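# Carry a glass vial to the window balance and close it

## Task

Pick up the vial on the shelved bench by the door and carry it to the balance on the shelved bench by the window. Set it upright on the balance pan and close every glass door of the balance. The task fails if the balance tips over, is shifted from its spot or gets too much weight on its pan. It also fails if the vial reaches the floor, or breaks from a drop of more than a few centimetres or a hard knock. The parked cart, the pedal bin and the stool are movable. At the end, release the vial and back the robot away. The task fails if the robot falls over or is left leaning.

## Robot and tools

ROBOT. A Hello Robot Stretch 3 with one arm. It has a two-wheeled base (0.33 m long, 0.34 m wide) that can only drive straight or turn in place, never sideways. It turns about the point midway between the wheels, 0.05 m behind the front edge. A lift slides up and down a mast, and the arm telescopes out to the robot's RIGHT. A wrist with yaw, pitch and roll carries a two-finger gripper. To move the gripper forward or back, drive the base. With the arm pulled in and the wrist folded, a turn in place sweeps a circle of radius 0.28 m. An unfolded, level wrist reaches outside that circle.

FRAMES. The base frame has its origin on the floor between the drive wheels, with x forward, y left and z up. The odometry frame is the base frame as it was at the start. hand_pose is reported in the base frame, at the point where the closed fingertips meet.

execute_actions takes {"actions": [...]}, run in order. An empty list just returns state and images. Each action has the form {"robot": ..., "steps": n, "until": ...}. steps runs from 1 to 450 at 30 per second and defaults to 1. {"steps": n} on its own simply waits. If any part of a call is invalid, nothing in it runs.

"robot" takes one of three things. First, a single command with "base", "joints" and/or "contact_limits". Second, {"stop": true}, which brakes everything and clears the queue. Third, a list of up to 8 commands that run one after another, where {"pause_s": s} (at most 15) waits.

Base commands hold exactly one key. {"translate_m": d} is a straight-line offset in metres from where the base is when the command starts; forward is positive and |d| is at most 1. {"rotate_rad": d} is an in-place turn in radians, left (counter-clockwise) positive, |d| at most 3.2. Neither is an absolute pose.

"joints" holds absolute targets, keyed by name, one number each. Any joint left out keeps its current target.
- lift_m: 0 to 1.1, height of the arm.
- arm_m: 0 to 0.52, extension.
- wrist_yaw_rad: -1.345 to 4.42. 0 points along the arm, positive swings toward the front, 3.0 folds over the base.
- wrist_pitch_rad: -1.57 to 0.451. 0 is level, negative tips the fingers down.
- wrist_roll_rad: -2.911 to 2.911.
- gripper_m: -0.089 to 0.179, larger is wider. The real gap is smaller than the value: 0.007 less near closed, 0.025 less wide open, and 0 below 0.007.
- head_pan_rad: -3.953 to 1.73. Positive looks left; -1.57 looks along the arm.
- head_tilt_rad: -1.53 to 0.419. Negative looks down.

"contact_limits": {"arm_m": e} sets the effort, 1 to 100 percent, at which the arm stops on contact. Lower is gentler, but too low stops it at once. The limit holds until the arm's next command.

A new command takes effect immediately and discards the rest of an older queue. Within a queue, each command starts only once the previous one ended "done"; for base and gripper, "off_target" also lets it continue. Anything else drops the remainder.

To wait until all motion ends, add "steps": 450 with "until": {"robot": {"status": "ended"}}. Other conditions are written like {"lift_m": [">", 0.3]} or {"base_status": ["!=", "moving"]}. Using "any" in place of "robot" ends the action at the first motion to finish.

zoom_image takes camera (head_camera, nav_camera, wrist_camera) and region [x0, y0, x1, y1] in image pixels, from the top-left, at most 504x504. head_camera and nav_camera turn with the head; wrist_camera rides on the gripper.

finished_scene takes scene (its number) and ends it for good. Before calling it, let everything settle, since motion still running is braked at the end.

RESULTS. These are the lines each result reports.
- base_status: shows travelled distance against the goal, measured by wheel turns, so slip counts as travel.
- joint_goals and joint_status: status words are moving, done, off_target, contact_stop, time_out, stopped, not_commanded, torque_fault.
- measured_speeds.
- refusals, queue (idle/running/done/dropped/stopped) and queue_left.
- motor_effort: percent, with the peak in brackets. It is noisy and biased.
- base_odometry: heading in -3.142 to 3.142.
- base_tilt: degrees, forward and right positive.
- lidar_m: 12 sectors of 30 degrees, counter-clockwise from straight ahead, at 0.17 m height. It cannot see glass.
- wrist_depth_mm and head_depth_mm: 7x7 grids.
- on_its_own: the robot changed a goal itself, a joint is slack or off, or the base leans.
- refused:/dropped:/replaced: lines explain rejected or ended commands.
After a contact_stop the joint goes slack until it is commanded again. A wrist servo that is pushed too long switches off for 10 s; while off it is limp and refuses goals.

SPEED. Full base speed (0.30 m/s, 1.9 rad/s) is only available when stowed: lift_m under 0.30, arm_m under 0.03 and wrist_yaw_rad over 2.54. Otherwise speed is capped at 0.10 m/s and 0.63 rad/s.

GRIPPING. To grip, command gripper_m below the vial's width. To release, command at least 0.02 more than the value at contact. The reading alone does not prove a hold; check with the cameras. Squeezing too hard makes the stall guard ease off, so the vial may slip. To regrip, send a new value.

SELF-COLLISION. Fold or unfold the wrist only with lift_m 0.32 to 0.95, wrist_pitch_rad -0.4 and roll near 0. Once folded, the lift may go down to 0.25. With yaw below -0.4, keep pitch at -0.5 or lower.

AVOID. Do not push a rigid object while the gripper is above about 0.45 m; the robot can tip, and raised contact limits or a second push make this worse. Do not drive while holding or pushing something fixed, or snag furniture, especially when reversing. If tilted, undo the last move in small steps, free the gripper, and lower lift_m to about 0.2 if needed. Carry the vial low and lower it gently onto the pan; never let it drop or strike anything. Do not bump the balance. Loose objects may get nudged now and then.

Each tool is called as name(argument=value, ...) on one line, values as JSON.

## Session

I'll start by looking at the scene.

execute_actions(actions=[])

Scene clock: 0.00 s.
robot.base_odometry: x=+0.000 y=+0.000 heading=+0.000 (m, m, rad; robot's odometry frame)
robot.turned_by_wheels: +0.000 (rad since the last result)
robot.turned_by_imu: +0.000 (rad since the last result)
robot.base_tilt: forward=+1.1 right=+0.5 (deg)
robot.lidar_m: 1.89 2.16 1.02 0.99 1.04 2.18 1.36 1.80 2.23 1.71 1.81 2.05
robot.head_depth_mm: 1572 2371 2567 2537 2523 2043 2322 / 1588 2387 2571 2553 2504 2497 2310 / 1601 2413 2582 2551 2503 2498 2261 / 1611 2428 2592 2556 2538 2504 2258 / 1628 2453 2590 2527 2528 2409 2219 / 1722 2509 2556 2564 2072 2360 2210 / 1725 2536 2593 2546 2503 2515 2009
robot.base_status: not_commanded
robot.joint_positions: lift_m=+0.413 arm_m=-0.002 wrist_yaw_rad=+3.026 wrist_pitch_rad=-0.545 wrist_roll_rad=-0.008 gripper_m=+0.037 head_pan_rad=-0.019 head_tilt_rad=+0.003
robot.joint_goals: lift_m=+0.413 arm_m=-0.002 wrist_yaw_rad=+3.026 wrist_pitch_rad=-0.545 wrist_roll_rad=-0.008 gripper_m=+0.037 head_pan_rad=-0.019 head_tilt_rad=+0.003
robot.joint_status: lift_m=not_commanded arm_m=not_commanded wrist_yaw_rad=not_commanded wrist_pitch_rad=not_commanded wrist_roll_rad=not_commanded gripper_m=not_commanded head_pan_rad=not_commanded head_tilt_rad=not_commanded
robot.measured_speeds: translate_m=+0.000 rotate_rad=+0.000 lift_m=+0.000 arm_m=+0.000 wrist_yaw_rad=+0.000 wrist_pitch_rad=+0.000 wrist_roll_rad=+0.000 head_pan_rad=+0.000 head_tilt_rad=+0.000
robot: refusals=0 queue=idle queue_left=0
robot.motor_effort: left_wheel=+0 right_wheel=+0 lift_m=+30 arm_m=+0 wrist_yaw_rad=+0 wrist_pitch_rad=+4 wrist_roll_rad=+0 gripper_m=+0 head_pan_rad=+0 head_tilt_rad=+2 (%)
robot.hand_pose: x=+0.0026 y=+0.0622 z=+0.3980 quat_wxyz=(+0.229, +0.688, +0.152, +0.672) (m; robot's base frame)
robot.wrist_depth_mm: 929 - 956 - - - - / - - - - - - - / 958 947 988 - 978 - - / 788 790 788 834 822 819 838 / 659 676 - 704 705 692 698 / 571 577 - 602 585 606 597 / 502 - - - 516 534 535
pictures: head_camera (sideways: a quarter turn clockwise sets it upright), nav_camera (sideways: a quarter turn counterclockwise sets it upright), wrist_camera
Images, in order (width x height): head_camera 896x504, nav_camera 672x504, wrist_camera 644x364.

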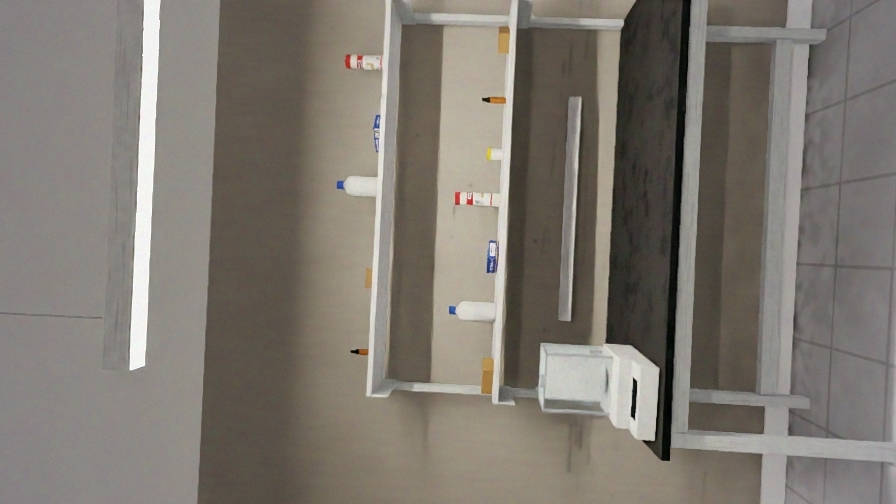

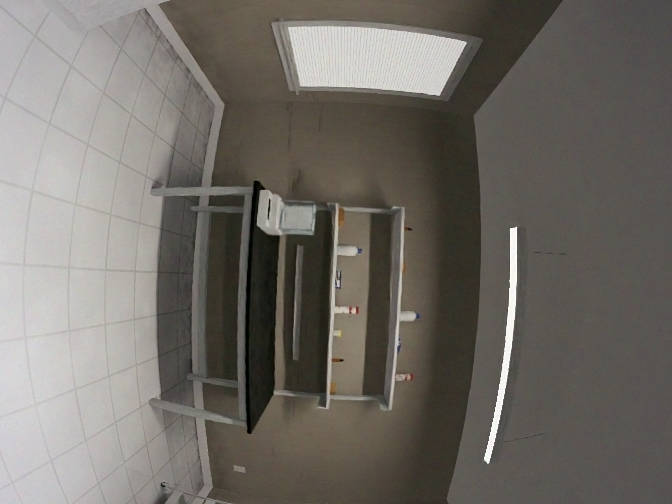

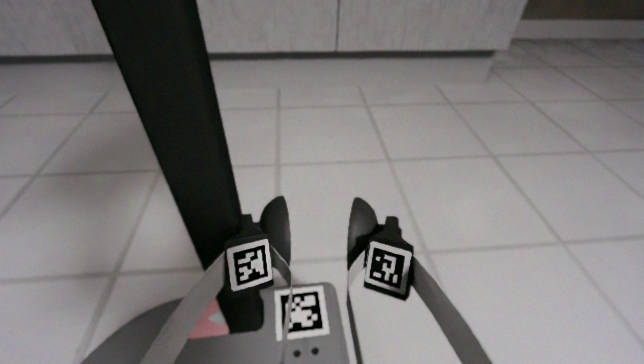

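execute_actions(actions=[{"robot": {"joints": {"head_pan_rad": -1.57, "head_tilt_rad": -0.3}}, "steps": 150, "until": {"robot": {"status": "ended"}}}])

execute_actions(actions=[{"robot": {"joints": {"head_pan_rad": -3.14, "head_tilt_rad": -0.3}}, "steps": 150, "until": {"robot": {"status": "ended"}}}])

execute_actions(actions=[{"robot": {"joints": {"head_pan_rad": 1.57, "head_tilt_rad": -0.3}}, "steps": 200, "until": {"robot": {"status": "ended"}}}])

Scene clock: 4.37 s.
robot.base_odometry: x=+0.000 y=+0.000 heading=+0.000 (m, m, rad; robot's odometry frame)
robot.turned_by_wheels: +0.000 (rad since the last result)
robot.turned_by_imu: +0.000 (rad since the last result)
robot.base_tilt: forward=+1.0 right=+0.6 (deg)
robot.lidar_m: 1.89 2.16 1.01 0.99 1.04 2.18 1.35 1.80 2.22 1.71 1.81 2.05
robot.head_depth_mm: 1821 1924 2039 2167 2256 2023 1556 / 1462 1537 1627 1712 2216 1929 1540 / 1470 1549 1613 1719 1798 1882 1523 / 1484 1566 1630 1712 1814 1882 1518 / 1496 1556 1641 1723 1822 1891 1495 / 1497 1579 1658 1753 1852 1907 1494 / 1913 1990 2097 2228 1948 1893 1481
robot.base_status: not_commanded
robot.joint_positions: lift_m=+0.413 arm_m=-0.002 wrist_yaw_rad=+3.026 wrist_pitch_rad=-0.545 wrist_roll_rad=-0.008 gripper_m=+0.037 head_pan_rad=-1.563 head_tilt_rad=-0.296
robot.joint_goals: lift_m=+0.413 arm_m=-0.002 wrist_yaw_rad=+3.026 wrist_pitch_rad=-0.545 wrist_roll_rad=-0.008 gripper_m=+0.037 head_pan_rad=-1.570 head_tilt_rad=-0.300
robot.joint_status: lift_m=not_commanded arm_m=not_commanded wrist_yaw_rad=not_commanded wrist_pitch_rad=not_commanded wrist_roll_rad=not_commanded gripper_m=not_commanded head_pan_rad=done head_tilt_rad=done
robot.measured_speeds: translate_m=+0.000 rotate_rad=+0.000 lift_m=+0.000 arm_m=+0.000 wrist_yaw_rad=+0.000 wrist_pitch_rad=+0.000 wrist_roll_rad=+0.000 head_pan_rad=+0.000 head_tilt_rad=+0.000
robot: refusals=0 queue=done queue_left=0
robot.motor_effort: left_wheel=+0(0) right_wheel=+0(0) lift_m=+30(31) arm_m=+0(0) wrist_yaw_rad=+0(0) wrist_pitch_rad=+4(4) wrist_roll_rad=+0(0) gripper_m=+0(1) head_pan_rad=-5(46) head_tilt_rad=-1(14) (%)
robot.hand_pose: x=+0.0026 y=+0.0622 z=+0.3980 quat_wxyz=(+0.229, +0.688, +0.152, +0.672) (m; robot's base frame)
robot.wrist_depth_mm: 931 - 989 - - - - / - - - - - - - / 919 962 976 982 992 - - / 775 811 783 815 794 813 826 / 649 657 - 685 682 701 706 / 563 579 - 598 571 596 603 / 498 - - - 523 512 524
pictures: head_camera (sideways: a quarter turn clockwise sets it upright), nav_camera (sideways: a quarter turn counterclockwise sets it upright), wrist_camera
camera_calibration (this result's frames):
head_camera: T_world_to_cam=[[-0.0403877, 0.264851, -0.963443, 1.26906], [0.999085, 0.0242561, -0.0352138, 0.039462], [0.014043, -0.963984, -0.265589, 0.30354], [0, 0, 0, 1]] pos_world=[0.00756596, -0.0444618, 1.30467]
nav_camera: T_world_to_cam=[[0.048296, -0.310574, 0.949321, -1.19255], [-0.996761, -0.0761787, 0.0257873, 0.0215287], [0.0643092, -0.947492, -0.313247, 0.356393], [0, 0, 0, 1]] pos_world=[0.056135, -0.0310555, 1.2432]
wrist_camera: T_world_to_cam=[[0.991281, -0.121432, 0.0511437, -0.0261013], [-0.045928, -0.682242, -0.729682, 0.357105], [0.123499, 0.720972, -0.681871, 0.392797], [0, 0, 0, 1]] pos_world=[-0.00623535, -0.0427335, 0.529745]
Images, in order (width x height): head_camera 896x504, nav_camera 672x504, wrist_camera 644x364.

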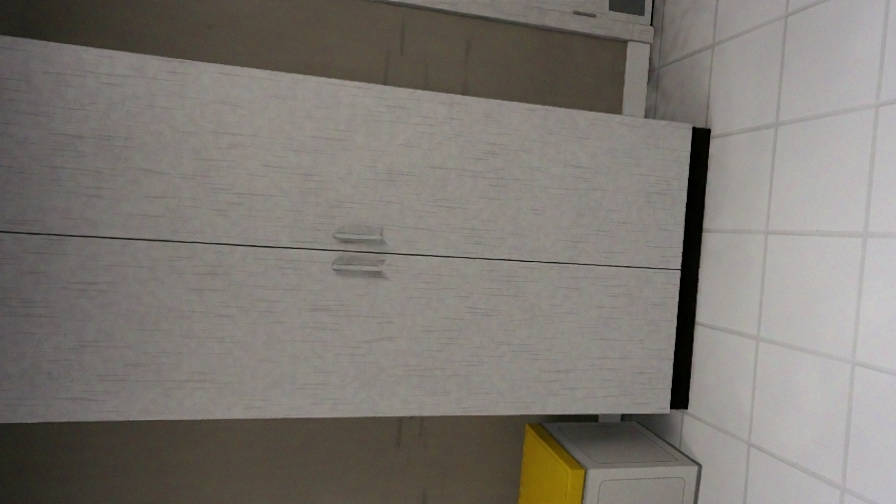

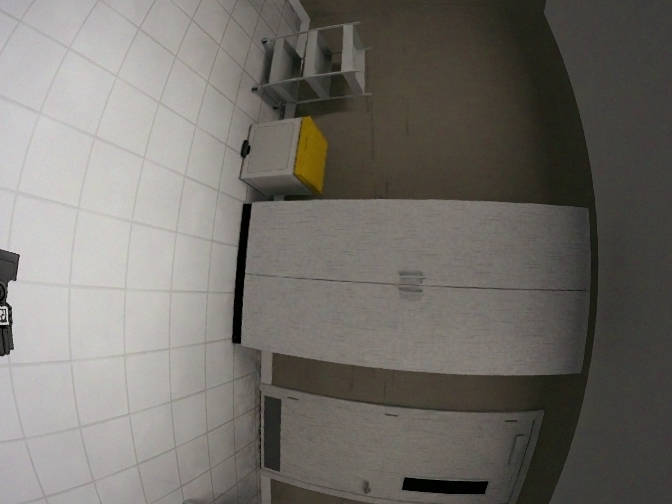

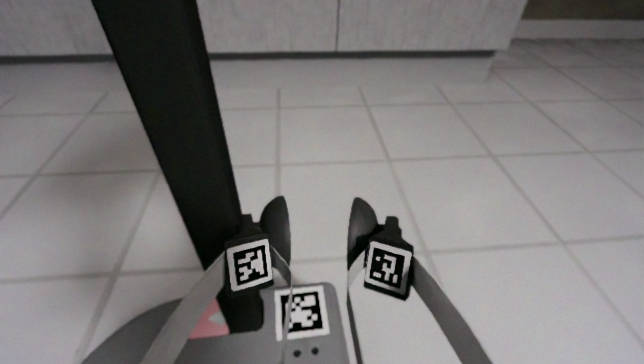

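Scene clock: 5.73 s.
robot.base_odometry: x=+0.000 y=+0.000 heading=+0.000 (m, m, rad; robot's odometry frame)
robot.turned_by_wheels: +0.000 (rad since the last result)
robot.turned_by_imu: +0.000 (rad since the last result)
robot.base_tilt: forward=+1.1 right=+0.8 (deg)
robot.lidar_m: 1.90 2.16 1.02 0.99 1.04 2.18 1.36 1.80 2.22 1.71 1.81 2.05
robot.head_depth_mm: 1828 1906 2004 2104 2219 2032 1551 / 1814 1900 1986 2090 2221 2009 1532 / 1807 1904 2009 1545 2188 1899 1523 / 1815 1917 2010 1679 2249 1967 1511 / 1813 1925 2040 1492 2255 1883 1502 / 1836 1952 2031 1450 1798 1872 1488 / 1829 1932 2058 1557 2260 1895 1481
robot.base_status: not_commanded
robot.joint_positions: lift_m=+0.413 arm_m=-0.002 wrist_yaw_rad=+3.026 wrist_pitch_rad=-0.545 wrist_roll_rad=-0.008 gripper_m=+0.037 head_pan_rad=-3.133 head_tilt_rad=-0.296
robot.joint_goals: lift_m=+0.413 arm_m=-0.002 wrist_yaw_rad=+3.026 wrist_pitch_rad=-0.545 wrist_roll_rad=-0.008 gripper_m=+0.037 head_pan_rad=-3.140 head_tilt_rad=-0.300
robot.joint_status: lift_m=not_commanded arm_m=not_commanded wrist_yaw_rad=not_commanded wrist_pitch_rad=not_commanded wrist_roll_rad=not_commanded gripper_m=not_commanded head_pan_rad=done head_tilt_rad=done
robot.measured_speeds: translate_m=+0.000 rotate_rad=+0.000 lift_m=+0.000 arm_m=+0.000 wrist_yaw_rad=+0.000 wrist_pitch_rad=+0.000 wrist_roll_rad=+0.000 head_pan_rad=+0.000 head_tilt_rad=+0.000
robot: refusals=0 queue=done queue_left=0
robot.motor_effort: left_wheel=+0(0) right_wheel=+0(0) lift_m=+30(31) arm_m=+0(0) wrist_yaw_rad=+0(0) wrist_pitch_rad=+4(4) wrist_roll_rad=+0(0) gripper_m=+1(0) head_pan_rad=-4(41) head_tilt_rad=-1(1) (%)
robot.hand_pose: x=+0.0026 y=+0.0622 z=+0.3980 quat_wxyz=(+0.229, +0.688, +0.152, +0.672) (m; robot's base frame)
robot.wrist_depth_mm: 911 - 997 - - - - / - - - - - - - / 953 940 984 967 - - - / 783 795 795 806 817 816 827 / 651 655 - 673 688 685 723 / 565 576 - 592 580 594 601 / 504 - - - 518 518 530
pictures: head_camera (sideways: a quarter turn clockwise sets it upright), nav_camera (sideways: a quarter turn counterclockwise sets it upright), wrist_camera
camera_calibration (this result's frames):
head_camera: T_world_to_cam=[[0.264953, 0.0405999, -0.963406, 1.26715], [0.0250572, -0.999066, -0.0352115, 0.0454006], [-0.963936, -0.0148108, -0.265723, 0.30968], [0, 0, 0, 1]] pos_world=[-0.038361, -0.00150137, 1.30467]
nav_camera: T_world_to_cam=[[-0.310668, -0.0485447, 0.949278, -1.1903], [-0.0769766, 0.9967, 0.0257778, 0.0159304], [-0.947396, -0.0650639, -0.313379, 0.362736], [0, 0, 0, 1]] pos_world=[-0.0249074, -0.0500596, 1.24319]
wrist_camera: T_world_to_cam=[[0.991281, -0.121432, 0.0511436, -0.0261013], [-0.0459282, -0.682242, -0.729682, 0.357105], [0.123499, 0.720972, -0.681871, 0.392797], [0, 0, 0, 1]] pos_world=[-0.00623532, -0.0427335, 0.529745]
Images, in order (width x height): head_camera 896x504, nav_camera 672x504, wrist_camera 644x364.

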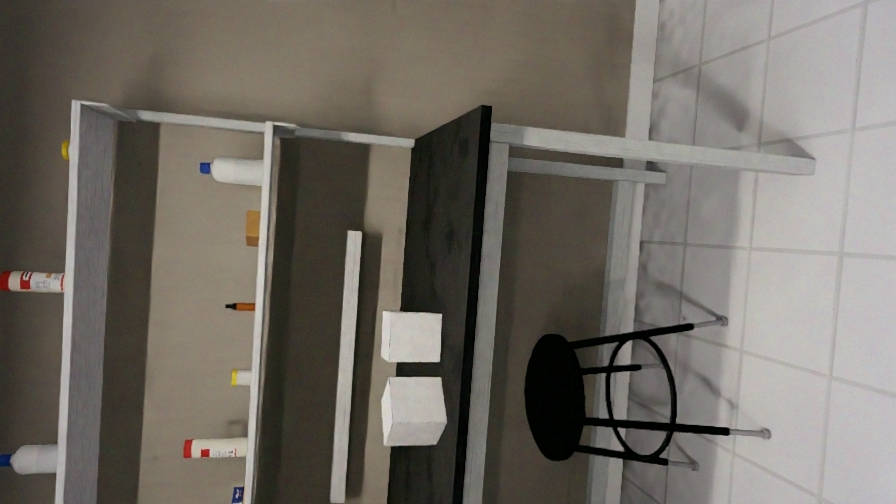

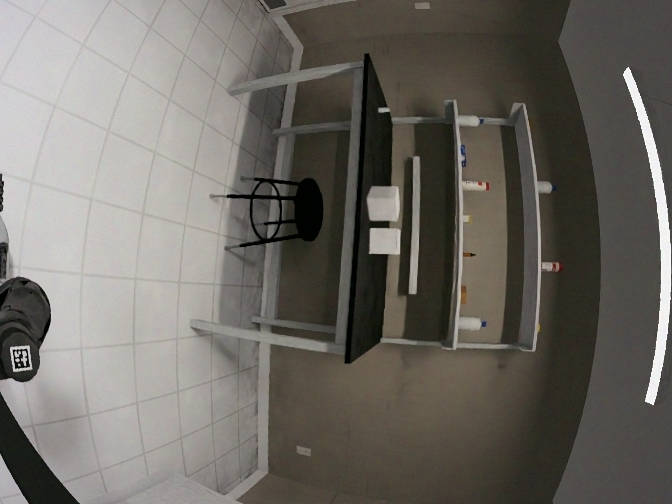

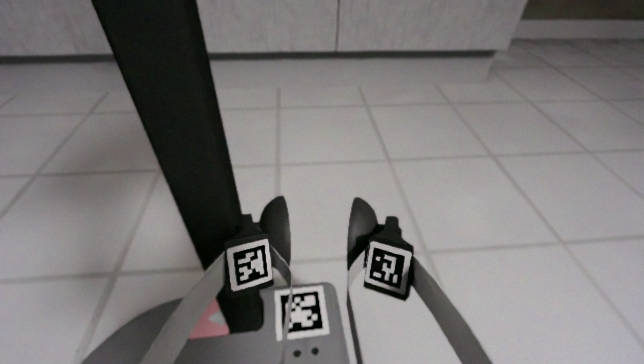

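Scene clock: 8.50 s.
robot.base_odometry: x=+0.000 y=+0.000 heading=+0.000 (m, m, rad; robot's odometry frame)
robot.turned_by_wheels: +0.000 (rad since the last result)
robot.turned_by_imu: +0.000 (rad since the last result)
robot.base_tilt: forward=+1.0 right=+0.7 (deg)
robot.lidar_m: 1.89 2.15 1.01 0.99 1.03 2.18 1.35 1.81 2.23 1.71 1.81 2.05
robot.head_depth_mm: 1068 1114 1483 1227 1040 1085 1154 / 1076 1122 1484 1434 1028 1084 1152 / 1071 1127 1493 1539 1036 1094 1167 / 1086 1129 1517 1365 1041 1098 1166 / 1093 1148 1516 1341 1039 1101 1168 / 1092 1140 1517 1445 1044 1113 1183 / 1092 1144 1508 1470 1041 1111 1182
robot.base_status: not_commanded
robot.joint_positions: lift_m=+0.413 arm_m=-0.002 wrist_yaw_rad=+3.026 wrist_pitch_rad=-0.545 wrist_roll_rad=-0.008 gripper_m=+0.037 head_pan_rad=+1.563 head_tilt_rad=-0.296
robot.joint_goals: lift_m=+0.413 arm_m=-0.002 wrist_yaw_rad=+3.026 wrist_pitch_rad=-0.545 wrist_roll_rad=-0.008 gripper_m=+0.037 head_pan_rad=+1.570 head_tilt_rad=-0.300
robot.joint_status: lift_m=not_commanded arm_m=not_commanded wrist_yaw_rad=not_commanded wrist_pitch_rad=not_commanded wrist_roll_rad=not_commanded gripper_m=not_commanded head_pan_rad=done head_tilt_rad=done
robot.measured_speeds: translate_m=+0.000 rotate_rad=+0.000 lift_m=+0.000 arm_m=+0.000 wrist_yaw_rad=+0.000 wrist_pitch_rad=+0.000 wrist_roll_rad=+0.000 head_pan_rad=+0.000 head_tilt_rad=+0.000
robot: refusals=0 queue=done queue_left=0
robot.motor_effort: left_wheel=+0(0) right_wheel=+0(0) lift_m=+30(30) arm_m=+0(0) wrist_yaw_rad=+0(0) wrist_pitch_rad=+4(4) wrist_roll_rad=+0(0) gripper_m=+1(1) head_pan_rad=+4(48) head_tilt_rad=+0(3) (%)
robot.hand_pose: x=+0.0026 y=+0.0622 z=+0.3980 quat_wxyz=(+0.229, +0.688, +0.152, +0.672) (m; robot's base frame)
robot.wrist_depth_mm: 916 - 983 - - - - / - - - - - - - / 943 973 - 1000 977 - - / 777 788 799 822 811 835 843 / 641 664 - 668 696 704 679 / 566 568 - 596 586 593 612 / 501 - - - 521 519 521
pictures: head_camera (sideways: a quarter turn clockwise sets it upright), nav_camera (sideways: a quarter turn counterclockwise sets it upright), wrist_camera
camera_calibration (this result's frames):
head_camera: T_world_to_cam=[[0.0361263, -0.2656, -0.963406, 1.26855], [-0.999346, -0.00820659, -0.0352116, 0.0516495], [0.00144591, 0.964048, -0.265723, 0.303791], [0, 0, 0, 1]] pos_world=[0.0053486, 0.04448, 1.30467]
nav_camera: T_world_to_cam=[[-0.043299, 0.311442, 0.949278, -1.19193], [0.997856, 0.0601585, 0.0257778, 0.00937386], [-0.0490789, 0.948359, -0.313379, 0.357256], [0, 0, 0, 1]] pos_world=[-0.0434296, 0.0318472, 1.24319]
Images, in order (width x height): head_camera 896x504, nav_camera 672x504, wrist_camera 644x364.

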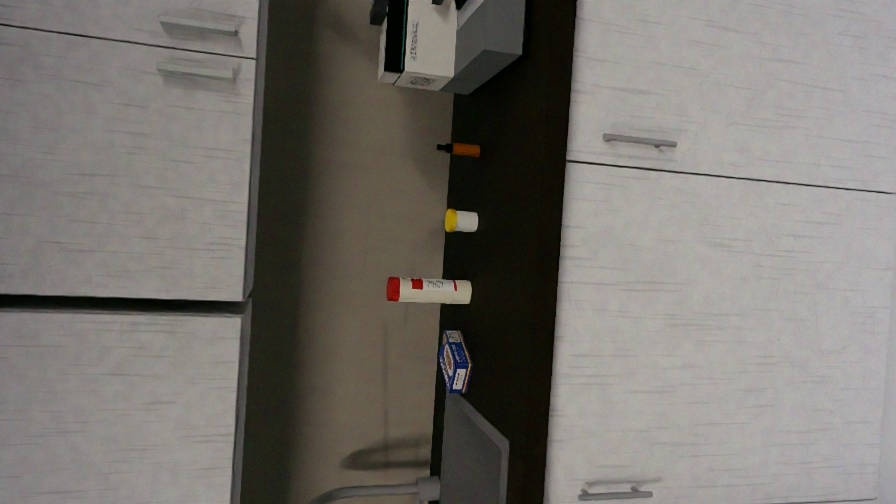

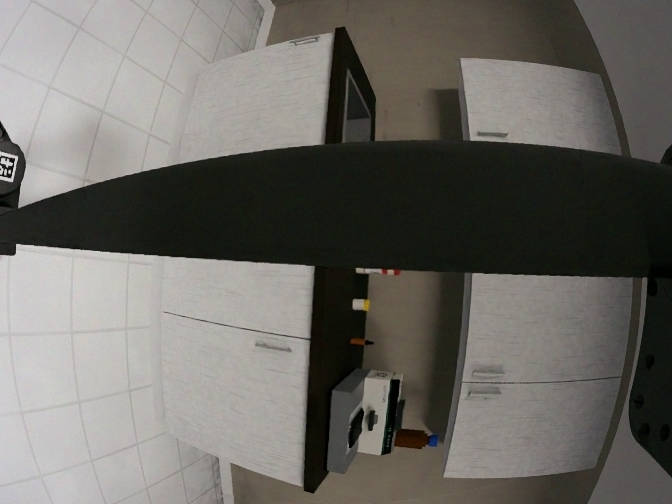

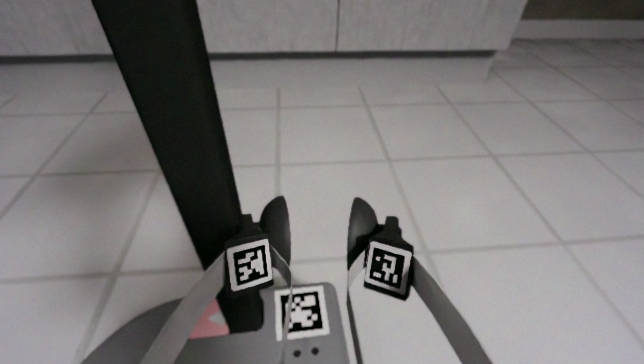

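execute_actions(actions=[{"robot": {"joints": {"head_pan_rad": -2.65, "head_tilt_rad": -0.25}}, "steps": 200, "until": {"robot": {"status": "ended"}}}])

Scene clock: 12.77 s.
robot.base_odometry: x=+0.000 y=+0.000 heading=+0.000 (m, m, rad; robot's odometry frame)
robot.turned_by_wheels: +0.000 (rad since the last result)
robot.turned_by_imu: +0.000 (rad since the last result)
robot.base_tilt: forward=+1.1 right=+0.6 (deg)
robot.lidar_m: 1.89 2.14 1.02 0.99 1.04 2.17 1.36 1.81 2.23 1.71 1.81 2.05
robot.head_depth_mm: 1840 1892 1954 1480 2062 2031 1619 / 1932 1997 2061 1472 1789 2011 1593 / 2054 2129 2220 1805 2354 2001 1585 / 2205 2234 2354 2006 2521 2078 1565 / 2341 2432 2543 2547 2720 2063 1562 / 2480 2633 2739 2888 2748 1944 1549 / 2415 2477 2602 2681 2709 2007 1532
robot.base_status: not_commanded
robot.joint_positions: lift_m=+0.413 arm_m=-0.002 wrist_yaw_rad=+3.026 wrist_pitch_rad=-0.545 wrist_roll_rad=-0.008 gripper_m=+0.037 head_pan_rad=-2.643 head_tilt_rad=-0.260
robot.joint_goals: lift_m=+0.413 arm_m=-0.002 wrist_yaw_rad=+3.026 wrist_pitch_rad=-0.545 wrist_roll_rad=-0.008 gripper_m=+0.037 head_pan_rad=-2.650 head_tilt_rad=-0.250
robot.joint_status: lift_m=not_commanded arm_m=not_commanded wrist_yaw_rad=not_commanded wrist_pitch_rad=not_commanded wrist_roll_rad=not_commanded gripper_m=not_commanded head_pan_rad=done head_tilt_rad=done
robot.measured_speeds: translate_m=+0.000 rotate_rad=+0.000 lift_m=+0.000 arm_m=+0.000 wrist_yaw_rad=+0.000 wrist_pitch_rad=+0.000 wrist_roll_rad=+0.000 head_pan_rad=+0.000 head_tilt_rad=+0.000
robot: refusals=0 queue=done queue_left=0
robot.motor_effort: left_wheel=+0(0) right_wheel=+0(0) lift_m=+30(30) arm_m=+0(0) wrist_yaw_rad=+1(0) wrist_pitch_rad=+4(4) wrist_roll_rad=+0(0) gripper_m=+0(0) head_pan_rad=-4(46) head_tilt_rad=+4(7) (%)
robot.hand_pose: x=+0.0026 y=+0.0622 z=+0.3980 quat_wxyz=(+0.229, +0.688, +0.152, +0.672) (m; robot's base frame)
robot.wrist_depth_mm: 934 - 969 - - - - / - - - - - - - / 938 966 940 967 - - - / 773 787 808 816 845 821 828 / 653 682 - 686 699 698 711 / 568 575 - 600 564 599 605 / 503 - - - 518 526 527
pictures: head_camera (sideways: a quarter turn clockwise sets it upright), nav_camera (sideways: a quarter turn counterclockwise sets it upright), wrist_camera
camera_calibration (this result's frames):
head_camera: T_world_to_cam=[[0.184378, 0.144014, -0.972247, 1.2792], [0.491184, -0.870321, -0.0357676, 0.0432828], [-0.851318, -0.470958, -0.231206, 0.264067], [0, 0, 0, 1]] pos_world=[-0.0323104, -0.022188, 1.3063]
nav_camera: T_world_to_cam=[[-0.221391, -0.172765, 0.959759, -1.20454], [-0.536147, 0.843654, 0.0281905, 0.0155891], [-0.814575, -0.508331, -0.279405, 0.317709], [0, 0, 0, 1]] pos_world=[0.000482144, -0.0597527, 1.24439]
wrist_camera: T_world_to_cam=[[0.991281, -0.121432, 0.0511435, -0.0261013], [-0.0459281, -0.682242, -0.729682, 0.357105], [0.123499, 0.720972, -0.681871, 0.392797], [0, 0, 0, 1]] pos_world=[-0.00623534, -0.0427335, 0.529745]
Images, in order (width x height): head_camera 896x504, nav_camera 672x504, wrist_camera 644x364.

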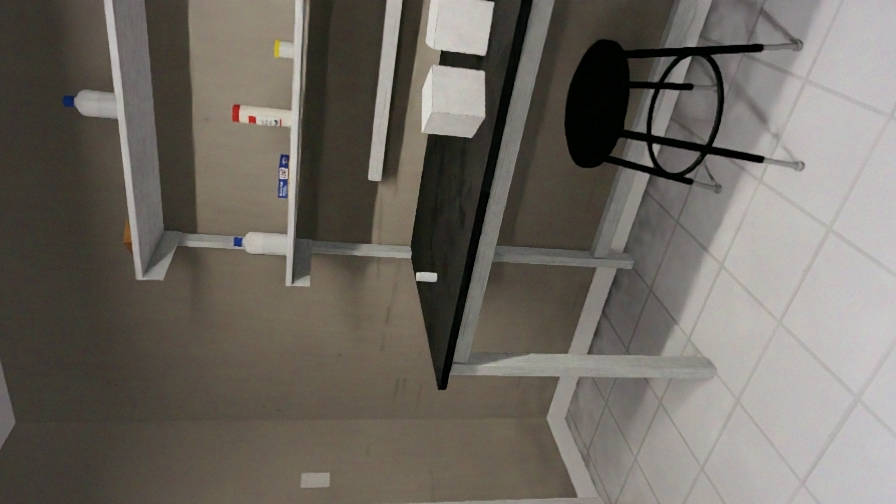

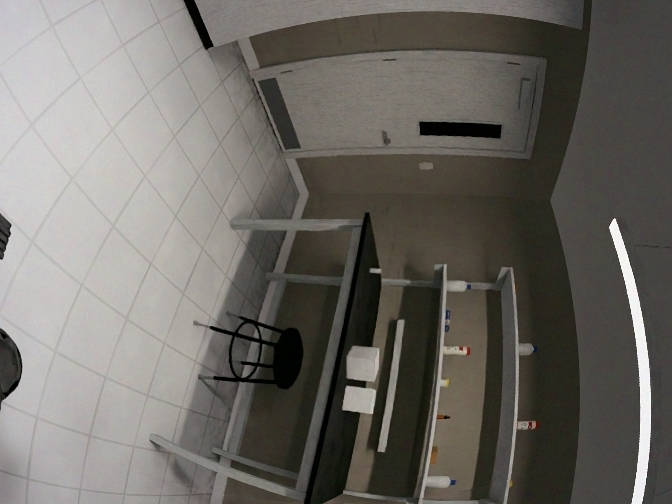

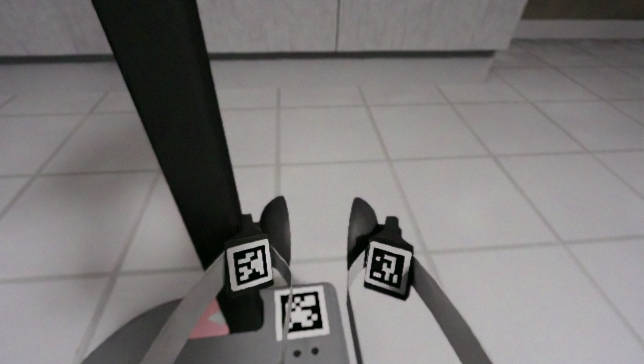

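zoom_image(camera="head_camera", region=[380, 230, 480, 330])

Region (380, 230, 480, 330) of head_camera's 896x504 image, scaled by 5.040, with more detail than that image has.

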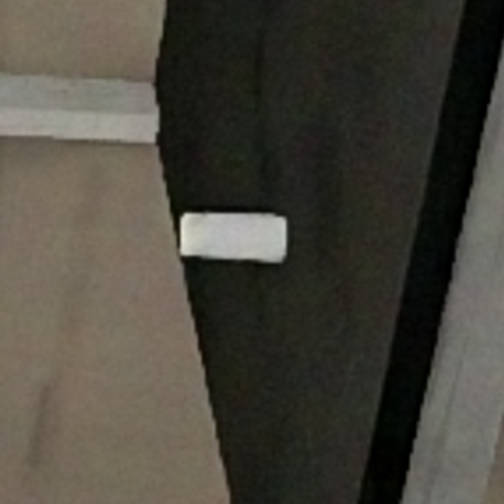

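execute_actions(actions=[{"robot": {"joints": {"head_pan_rad": 0.22, "head_tilt_rad": -0.15}}, "steps": 200, "until": {"robot": {"status": "ended"}}}])

Scene clock: 30.67 s.
robot.base_odometry: x=+0.000 y=+0.000 heading=+0.000 (m, m, rad; robot's odometry frame)
robot.turned_by_wheels: +0.000 (rad since the last result)
robot.turned_by_imu: +0.000 (rad since the last result)
robot.base_tilt: forward=+1.0 right=+0.7 (deg)
robot.lidar_m: 1.90 2.16 1.01 0.99 1.04 2.17 1.36 1.80 2.23 1.71 1.81 2.05
robot.head_depth_mm: 2190 2319 2378 2428 2162 2399 1807 / 2242 2388 2448 2519 2125 2465 1791 / 2246 2438 2500 2561 2300 2431 1773 / 2275 2497 2585 2662 1936 2298 1759 / 2280 2597 2688 2731 2805 2385 1750 / 2338 2683 2734 2830 2846 2372 1729 / 2353 2540 2594 2688 2761 2353 1724
robot.base_status: not_commanded
robot.joint_positions: lift_m=+0.413 arm_m=-0.002 wrist_yaw_rad=+3.026 wrist_pitch_rad=-0.545 wrist_roll_rad=-0.008 gripper_m=+0.037 head_pan_rad=+0.213 head_tilt_rad=-0.162
robot.joint_goals: lift_m=+0.413 arm_m=-0.002 wrist_yaw_rad=+3.026 wrist_pitch_rad=-0.545 wrist_roll_rad=-0.008 gripper_m=+0.037 head_pan_rad=+0.220 head_tilt_rad=-0.150
robot.joint_status: lift_m=not_commanded arm_m=not_commanded wrist_yaw_rad=not_commanded wrist_pitch_rad=not_commanded wrist_roll_rad=not_commanded gripper_m=not_commanded head_pan_rad=done head_tilt_rad=done
robot.measured_speeds: translate_m=+0.000 rotate_rad=+0.000 lift_m=+0.000 arm_m=+0.000 wrist_yaw_rad=+0.000 wrist_pitch_rad=+0.000 wrist_roll_rad=+0.000 head_pan_rad=+0.000 head_tilt_rad=+0.000
robot: refusals=0 queue=done queue_left=0
robot.motor_effort: left_wheel=+0(0) right_wheel=+0(0) lift_m=+30(31) arm_m=+0(0) wrist_yaw_rad=+1(0) wrist_pitch_rad=+4(4) wrist_roll_rad=+0(0) gripper_m=-1(1) head_pan_rad=+4(44) head_tilt_rad=+4(14) (%)
robot.hand_pose: x=+0.0026 y=+0.0622 z=+0.3980 quat_wxyz=(+0.229, +0.688, +0.152, +0.672) (m; robot's base frame)
robot.wrist_depth_mm: 919 - 974 981 - - - / - - - - - - - / 909 963 - - 989 - - / 758 788 801 822 825 820 810 / 664 669 - 666 695 686 706 / 567 581 - 595 579 595 594 / 506 - - - 514 519 528
pictures: head_camera (sideways: a quarter turn clockwise sets it upright), nav_camera (sideways: a quarter turn counterclockwise sets it upright), wrist_camera
camera_calibration (this result's frames):
head_camera: T_world_to_cam=[[-0.122581, -0.065623, -0.990287, 1.30468], [-0.222111, 0.974316, -0.0370711, 0.0493355], [0.967285, 0.215409, -0.134008, 0.126457], [0, 0, 0, 1]] pos_world=[0.0485671, 0.0103086, 1.31078]
nav_camera: T_world_to_cam=[[0.167187, 0.0829741, 0.982427, -1.23654], [0.273253, -0.961316, 0.0346895, 0.00218664], [0.947302, 0.262652, -0.183393, 0.181994], [0, 0, 0, 1]] pos_world=[0.0337336, 0.0569021, 1.24811]
wrist_camera: T_world_to_cam=[[0.991281, -0.121432, 0.0511437, -0.0261013], [-0.0459278, -0.682242, -0.729682, 0.357105], [0.123499, 0.720972, -0.681871, 0.392797], [0, 0, 0, 1]] pos_world=[-0.00623537, -0.0427335, 0.529745]
Images, in order (width x height): head_camera 896x504, nav_camera 672x504, wrist_camera 644x364.

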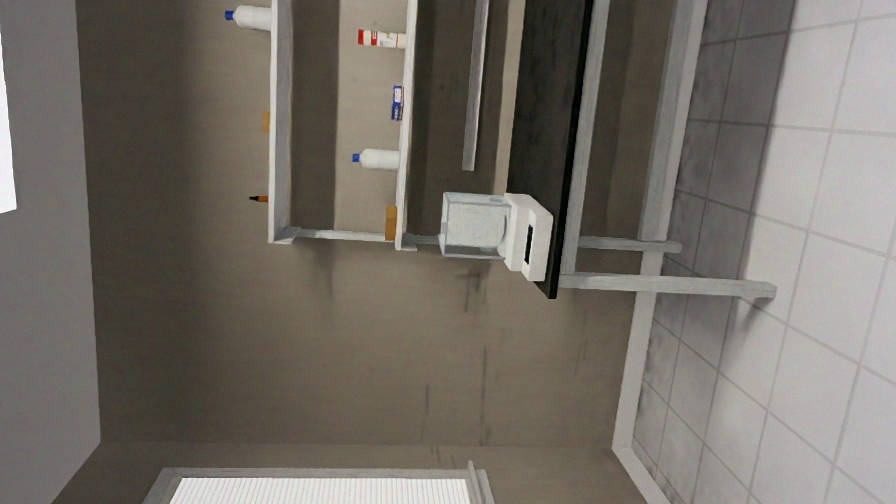

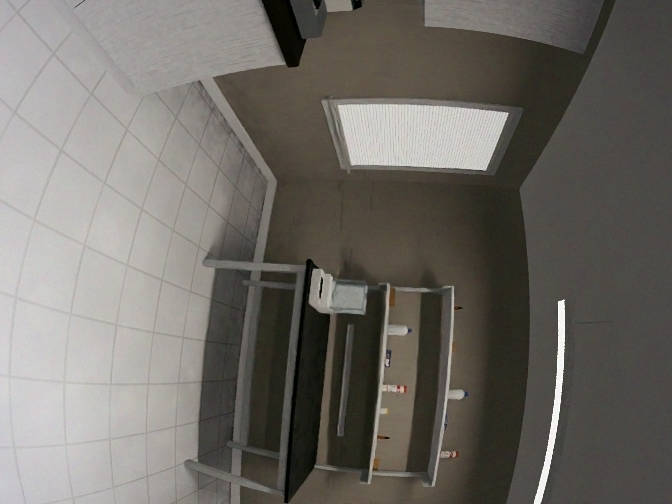

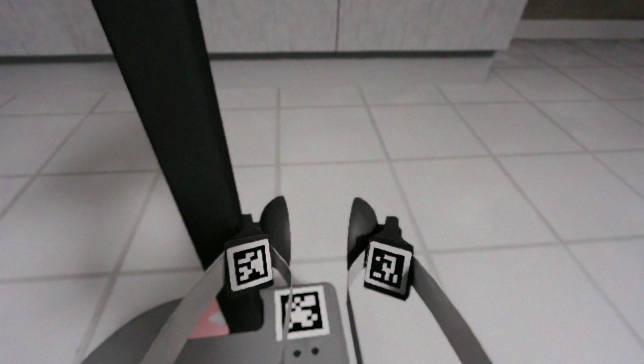

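zoom_image(camera="head_camera", region=[420, 170, 580, 310])

Region (420, 170, 580, 310) of head_camera's 896x504 image, scaled by 3.150, with more detail than that image has; it fills the top 441 rows of this view, and the rest is white.

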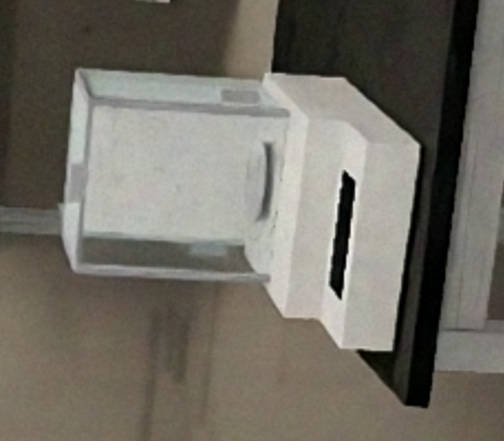

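execute_actions(actions=[{"robot": [{"joints": {"lift_m": 0.27, "head_pan_rad": -1.57, "head_tilt_rad": -0.5}}, {"base": {"rotate_rad": -2.275}}, {"base": {"translate_m": 1.0}}, {"base": {"translate_m": 0.312}}, {"base": {"rotate_rad": 0.66}}], "steps": 450, "until": {"robot": {"status": "ended"}}}])

Scene clock: 78.43 s.
robot.base_odometry: x=-0.849 y=-1.000 heading=-1.615 (m, m, rad; robot's odometry frame)
robot.turned_by_wheels: -1.615 (rad since the last result)
robot.turned_by_imu: -1.621 (rad since the last result)
robot.base_tilt: forward=+1.2 right=+0.4 (deg)
robot.lidar_m: 1.11 0.81 0.96 2.35 3.37 2.10 2.01 1.34 0.82 0.58 0.58 1.16
robot.head_depth_mm: 1055 1173 1264 899 659 1482 1288 / 1059 1178 1264 888 665 1544 1303 / 1063 1180 1261 879 668 1563 1305 / 1052 1184 1253 822 664 1532 1292 / 908 1166 1234 848 668 1543 1286 / 1082 1180 1289 888 667 773 888 / 1097 1183 1296 1431 1571 1541 1270
robot.base_status: done (rotate_rad +0.6598 of +0.6600)
robot.joint_positions: lift_m=+0.270 arm_m=-0.002 wrist_yaw_rad=+3.026 wrist_pitch_rad=-0.546 wrist_roll_rad=-0.008 gripper_m=+0.037 head_pan_rad=-1.563 head_tilt_rad=-0.494
robot.joint_goals: lift_m=+0.270 arm_m=-0.002 wrist_yaw_rad=+3.026 wrist_pitch_rad=-0.546 wrist_roll_rad=-0.008 gripper_m=+0.037 head_pan_rad=-1.570 head_tilt_rad=-0.500
robot.joint_status: lift_m=done arm_m=not_commanded wrist_yaw_rad=not_commanded wrist_pitch_rad=not_commanded wrist_roll_rad=not_commanded gripper_m=not_commanded head_pan_rad=done head_tilt_rad=done
robot.measured_speeds: translate_m=+0.000 rotate_rad=+0.000 lift_m=+0.000 arm_m=+0.000 wrist_yaw_rad=+0.000 wrist_pitch_rad=+0.000 wrist_roll_rad=+0.000 head_pan_rad=+0.000 head_tilt_rad=+0.000
robot: refusals=0 queue=done queue_left=0
robot.motor_effort: left_wheel=-3(13) right_wheel=+3(8) lift_m=+23(30) arm_m=+0(0) wrist_yaw_rad=+0(0) wrist_pitch_rad=+4(4) wrist_roll_rad=+0(0) gripper_m=+1(0) head_pan_rad=-3(47) head_tilt_rad=-2(17) (%)
robot.hand_pose: x=+0.0026 y=+0.0620 z=+0.2554 quat_wxyz=(+0.229, +0.688, +0.152, +0.672) (m; robot's base frame)
robot.wrist_depth_mm: - - - - - 954 671 / 865 862 898 919 928 960 725 / 692 686 696 734 742 728 705 / 561 567 585 583 586 599 598 / 482 513 - - 500 501 505 / - - - - 425 435 434 / - - - - 375 382 382
pictures: head_camera (sideways: a quarter turn clockwise sets it upright), nav_camera (sideways: a quarter turn counterclockwise sets it upright), wrist_camera
camera_calibration (this result's frames):
head_camera: T_world_to_cam=[[-0.0416226, 0.44951, -0.892305, 1.17621], [0.999049, 0.0303246, -0.0313254, 0.0343913], [0.0129777, -0.892761, -0.450344, 0.543985], [0, 0, 0, 1]] pos_world=[0.00753879, -0.0441139, 1.2956]
nav_camera: T_world_to_cam=[[0.0494781, -0.491557, 0.869439, -1.08832], [-0.996775, -0.0793728, 0.0118494, 0.0396793], [0.0631852, -0.867221, -0.493899, 0.591483], [0, 0, 0, 1]] pos_world=[0.0560265, -0.0188761, 1.23789]
wrist_camera: T_world_to_cam=[[0.991285, -0.121397, 0.0511481, -0.0188151], [-0.0459852, -0.682737, -0.729216, 0.252849], [0.123446, 0.720509, -0.682369, 0.295802], [0, 0, 0, 1]] pos_world=[-0.00623707, -0.0427829, 0.387191]
Images, in order (width x height): head_camera 896x504, nav_camera 672x504, wrist_camera 644x364.

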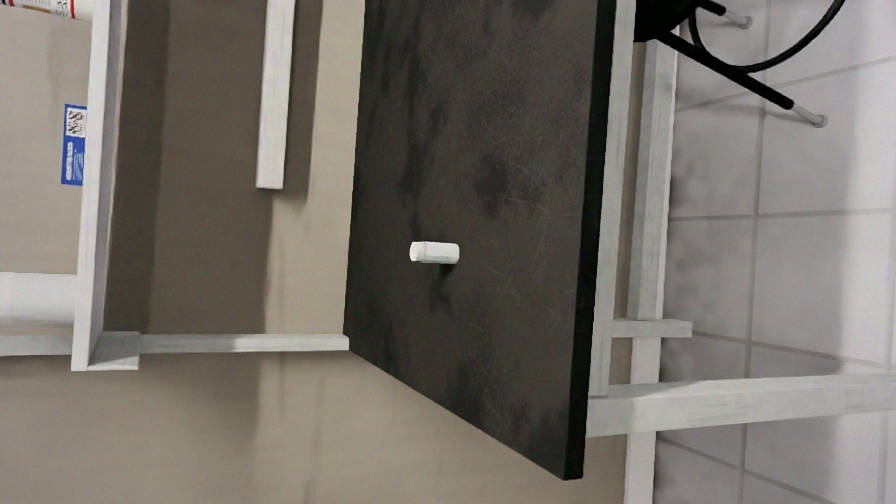

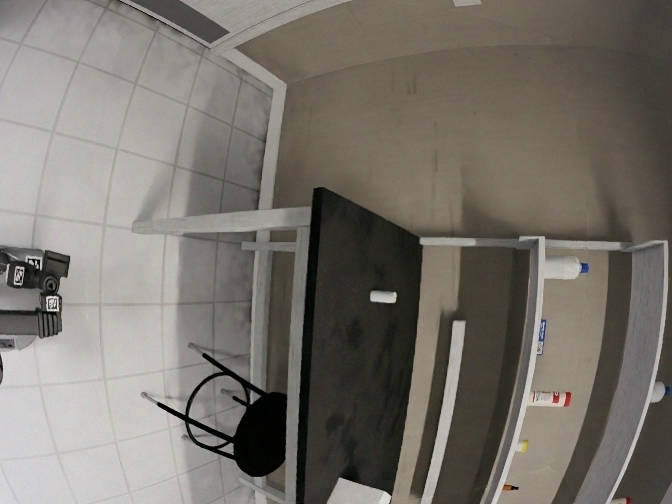

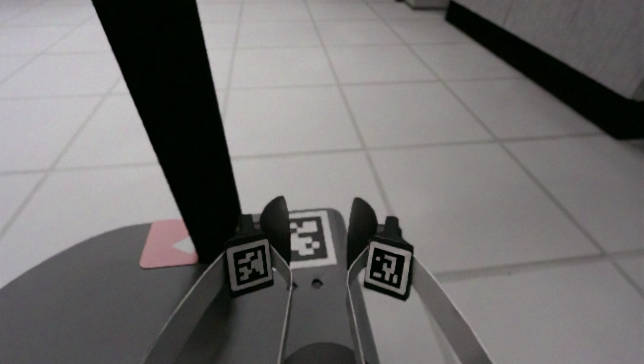

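execute_actions(actions=[{"robot": {"joints": {"lift_m": 0.85, "wrist_pitch_rad": -0.4}}, "steps": 450, "until": {"robot": {"lift_m": [">", 0.36]}}}, {"robot": {"joints": {"wrist_yaw_rad": 0.0, "gripper_m": 0.12}}, "steps": 450, "until": {"robot": {"wrist_yaw_rad": ["<", 0.3]}}}, {"robot": {"joints": {"wrist_pitch_rad": 0.0}}, "steps": 450, "until": {"robot": {"status": "ended"}}}])

Scene clock: 95.10 s.
robot.base_odometry: x=-0.849 y=-1.000 heading=-1.615 (m, m, rad; robot's odometry frame)
robot.turned_by_wheels: +0.000 (rad since the last result)
robot.turned_by_imu: +0.000 (rad since the last result)
robot.base_tilt: forward=+1.1 right=+0.4 (deg)
robot.lidar_m: 1.10 0.81 0.97 2.34 3.38 2.09 2.01 1.34 0.83 0.58 0.58 1.16
robot.head_depth_mm: 1062 1169 1262 903 659 1483 1295 / 1062 1170 1263 889 664 1537 1316 / 1057 1175 1263 875 669 1552 - / 1051 1173 1257 823 664 1579 - / 913 1165 1238 851 659 1534 1283 / 1086 1185 1284 889 667 770 889 / 1092 1179 1296 1429 1557 1541 1267
robot.base_status: done (rotate_rad +0.6598 of +0.6600)
robot.joint_positions: lift_m=+0.850 arm_m=-0.002 wrist_yaw_rad=+0.003 wrist_pitch_rad=-0.021 wrist_roll_rad=-0.008 gripper_m=+0.120 head_pan_rad=-1.563 head_tilt_rad=-0.494
robot.joint_goals: lift_m=+0.850 arm_m=-0.002 wrist_yaw_rad=+0.000 wrist_pitch_rad=+0.000 wrist_roll_rad=-0.008 gripper_m=+0.120 head_pan_rad=-1.570 head_tilt_rad=-0.500
robot.joint_status: lift_m=done arm_m=not_commanded wrist_yaw_rad=done wrist_pitch_rad=done wrist_roll_rad=not_commanded gripper_m=done head_pan_rad=done head_tilt_rad=done
robot.measured_speeds: translate_m=+0.000 rotate_rad=+0.000 lift_m=+0.000 arm_m=+0.000 wrist_yaw_rad=+0.000 wrist_pitch_rad=+0.000 wrist_roll_rad=+0.000 head_pan_rad=+0.000 head_tilt_rad=+0.000
robot: refusals=0 queue=done queue_left=0
robot.motor_effort: left_wheel=-4(4) right_wheel=+3(3) lift_m=+38(40) arm_m=+0(0) wrist_yaw_rad=-2(3) wrist_pitch_rad=+6(7) wrist_roll_rad=+0(0) gripper_m=+0(82) head_pan_rad=-3(4) head_tilt_rad=-2(1) (%)
robot.hand_pose: x=-0.0207 y=-0.3988 z=+0.9589 quat_wxyz=(+0.710, +0.009, -0.704, -0.007) (m; robot's base frame)
robot.wrist_depth_mm: 974 - - - - - - / - - - - - - - / - - - - - - - / - - 488 507 510 525 498 / - 307 308 313 316 325 330 / - 405 - - - 368 - / - 411 - - - 720 697
pictures: head_camera (sideways: a quarter turn clockwise sets it upright), nav_camera (sideways: a quarter turn counterclockwise sets it upright), wrist_camera
camera_calibration (this result's frames):
head_camera: T_world_to_cam=[[-0.0416226, 0.44951, -0.892305, 1.17621], [0.999049, 0.0303246, -0.0313254, 0.0343913], [0.0129777, -0.892761, -0.450344, 0.543985], [0, 0, 0, 1]] pos_world=[0.00753879, -0.0441139, 1.2956]
nav_camera: T_world_to_cam=[[0.0494781, -0.491557, 0.869439, -1.08832], [-0.996775, -0.0793728, 0.0118494, 0.0396793], [0.0631852, -0.867221, -0.493899, 0.591483], [0, 0, 0, 1]] pos_world=[0.0560265, -0.0188761, 1.23789]
wrist_camera: T_world_to_cam=[[-0.998763, 0.027708, 0.0412935, -0.0599342], [-0.0339734, 0.226194, -0.97349, 1.04714], [-0.0363138, -0.973688, -0.224973, -0.00674605], [0, 0, 0, 1]] pos_world=[-0.0245301, -0.241765, 1.02034]
Images, in order (width x height): head_camera 896x504, nav_camera 672x504, wrist_camera 644x364.

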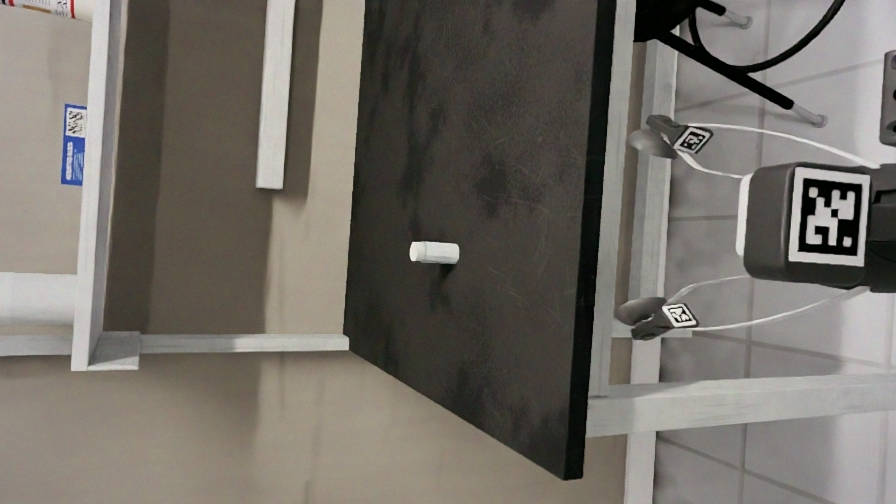

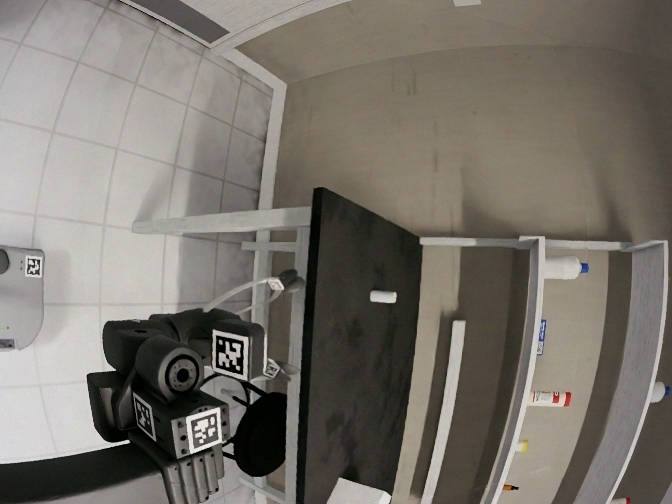

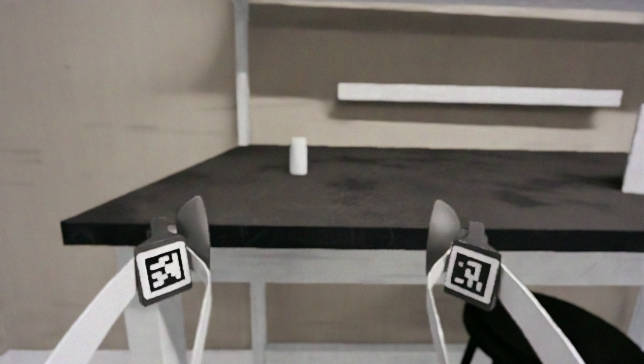

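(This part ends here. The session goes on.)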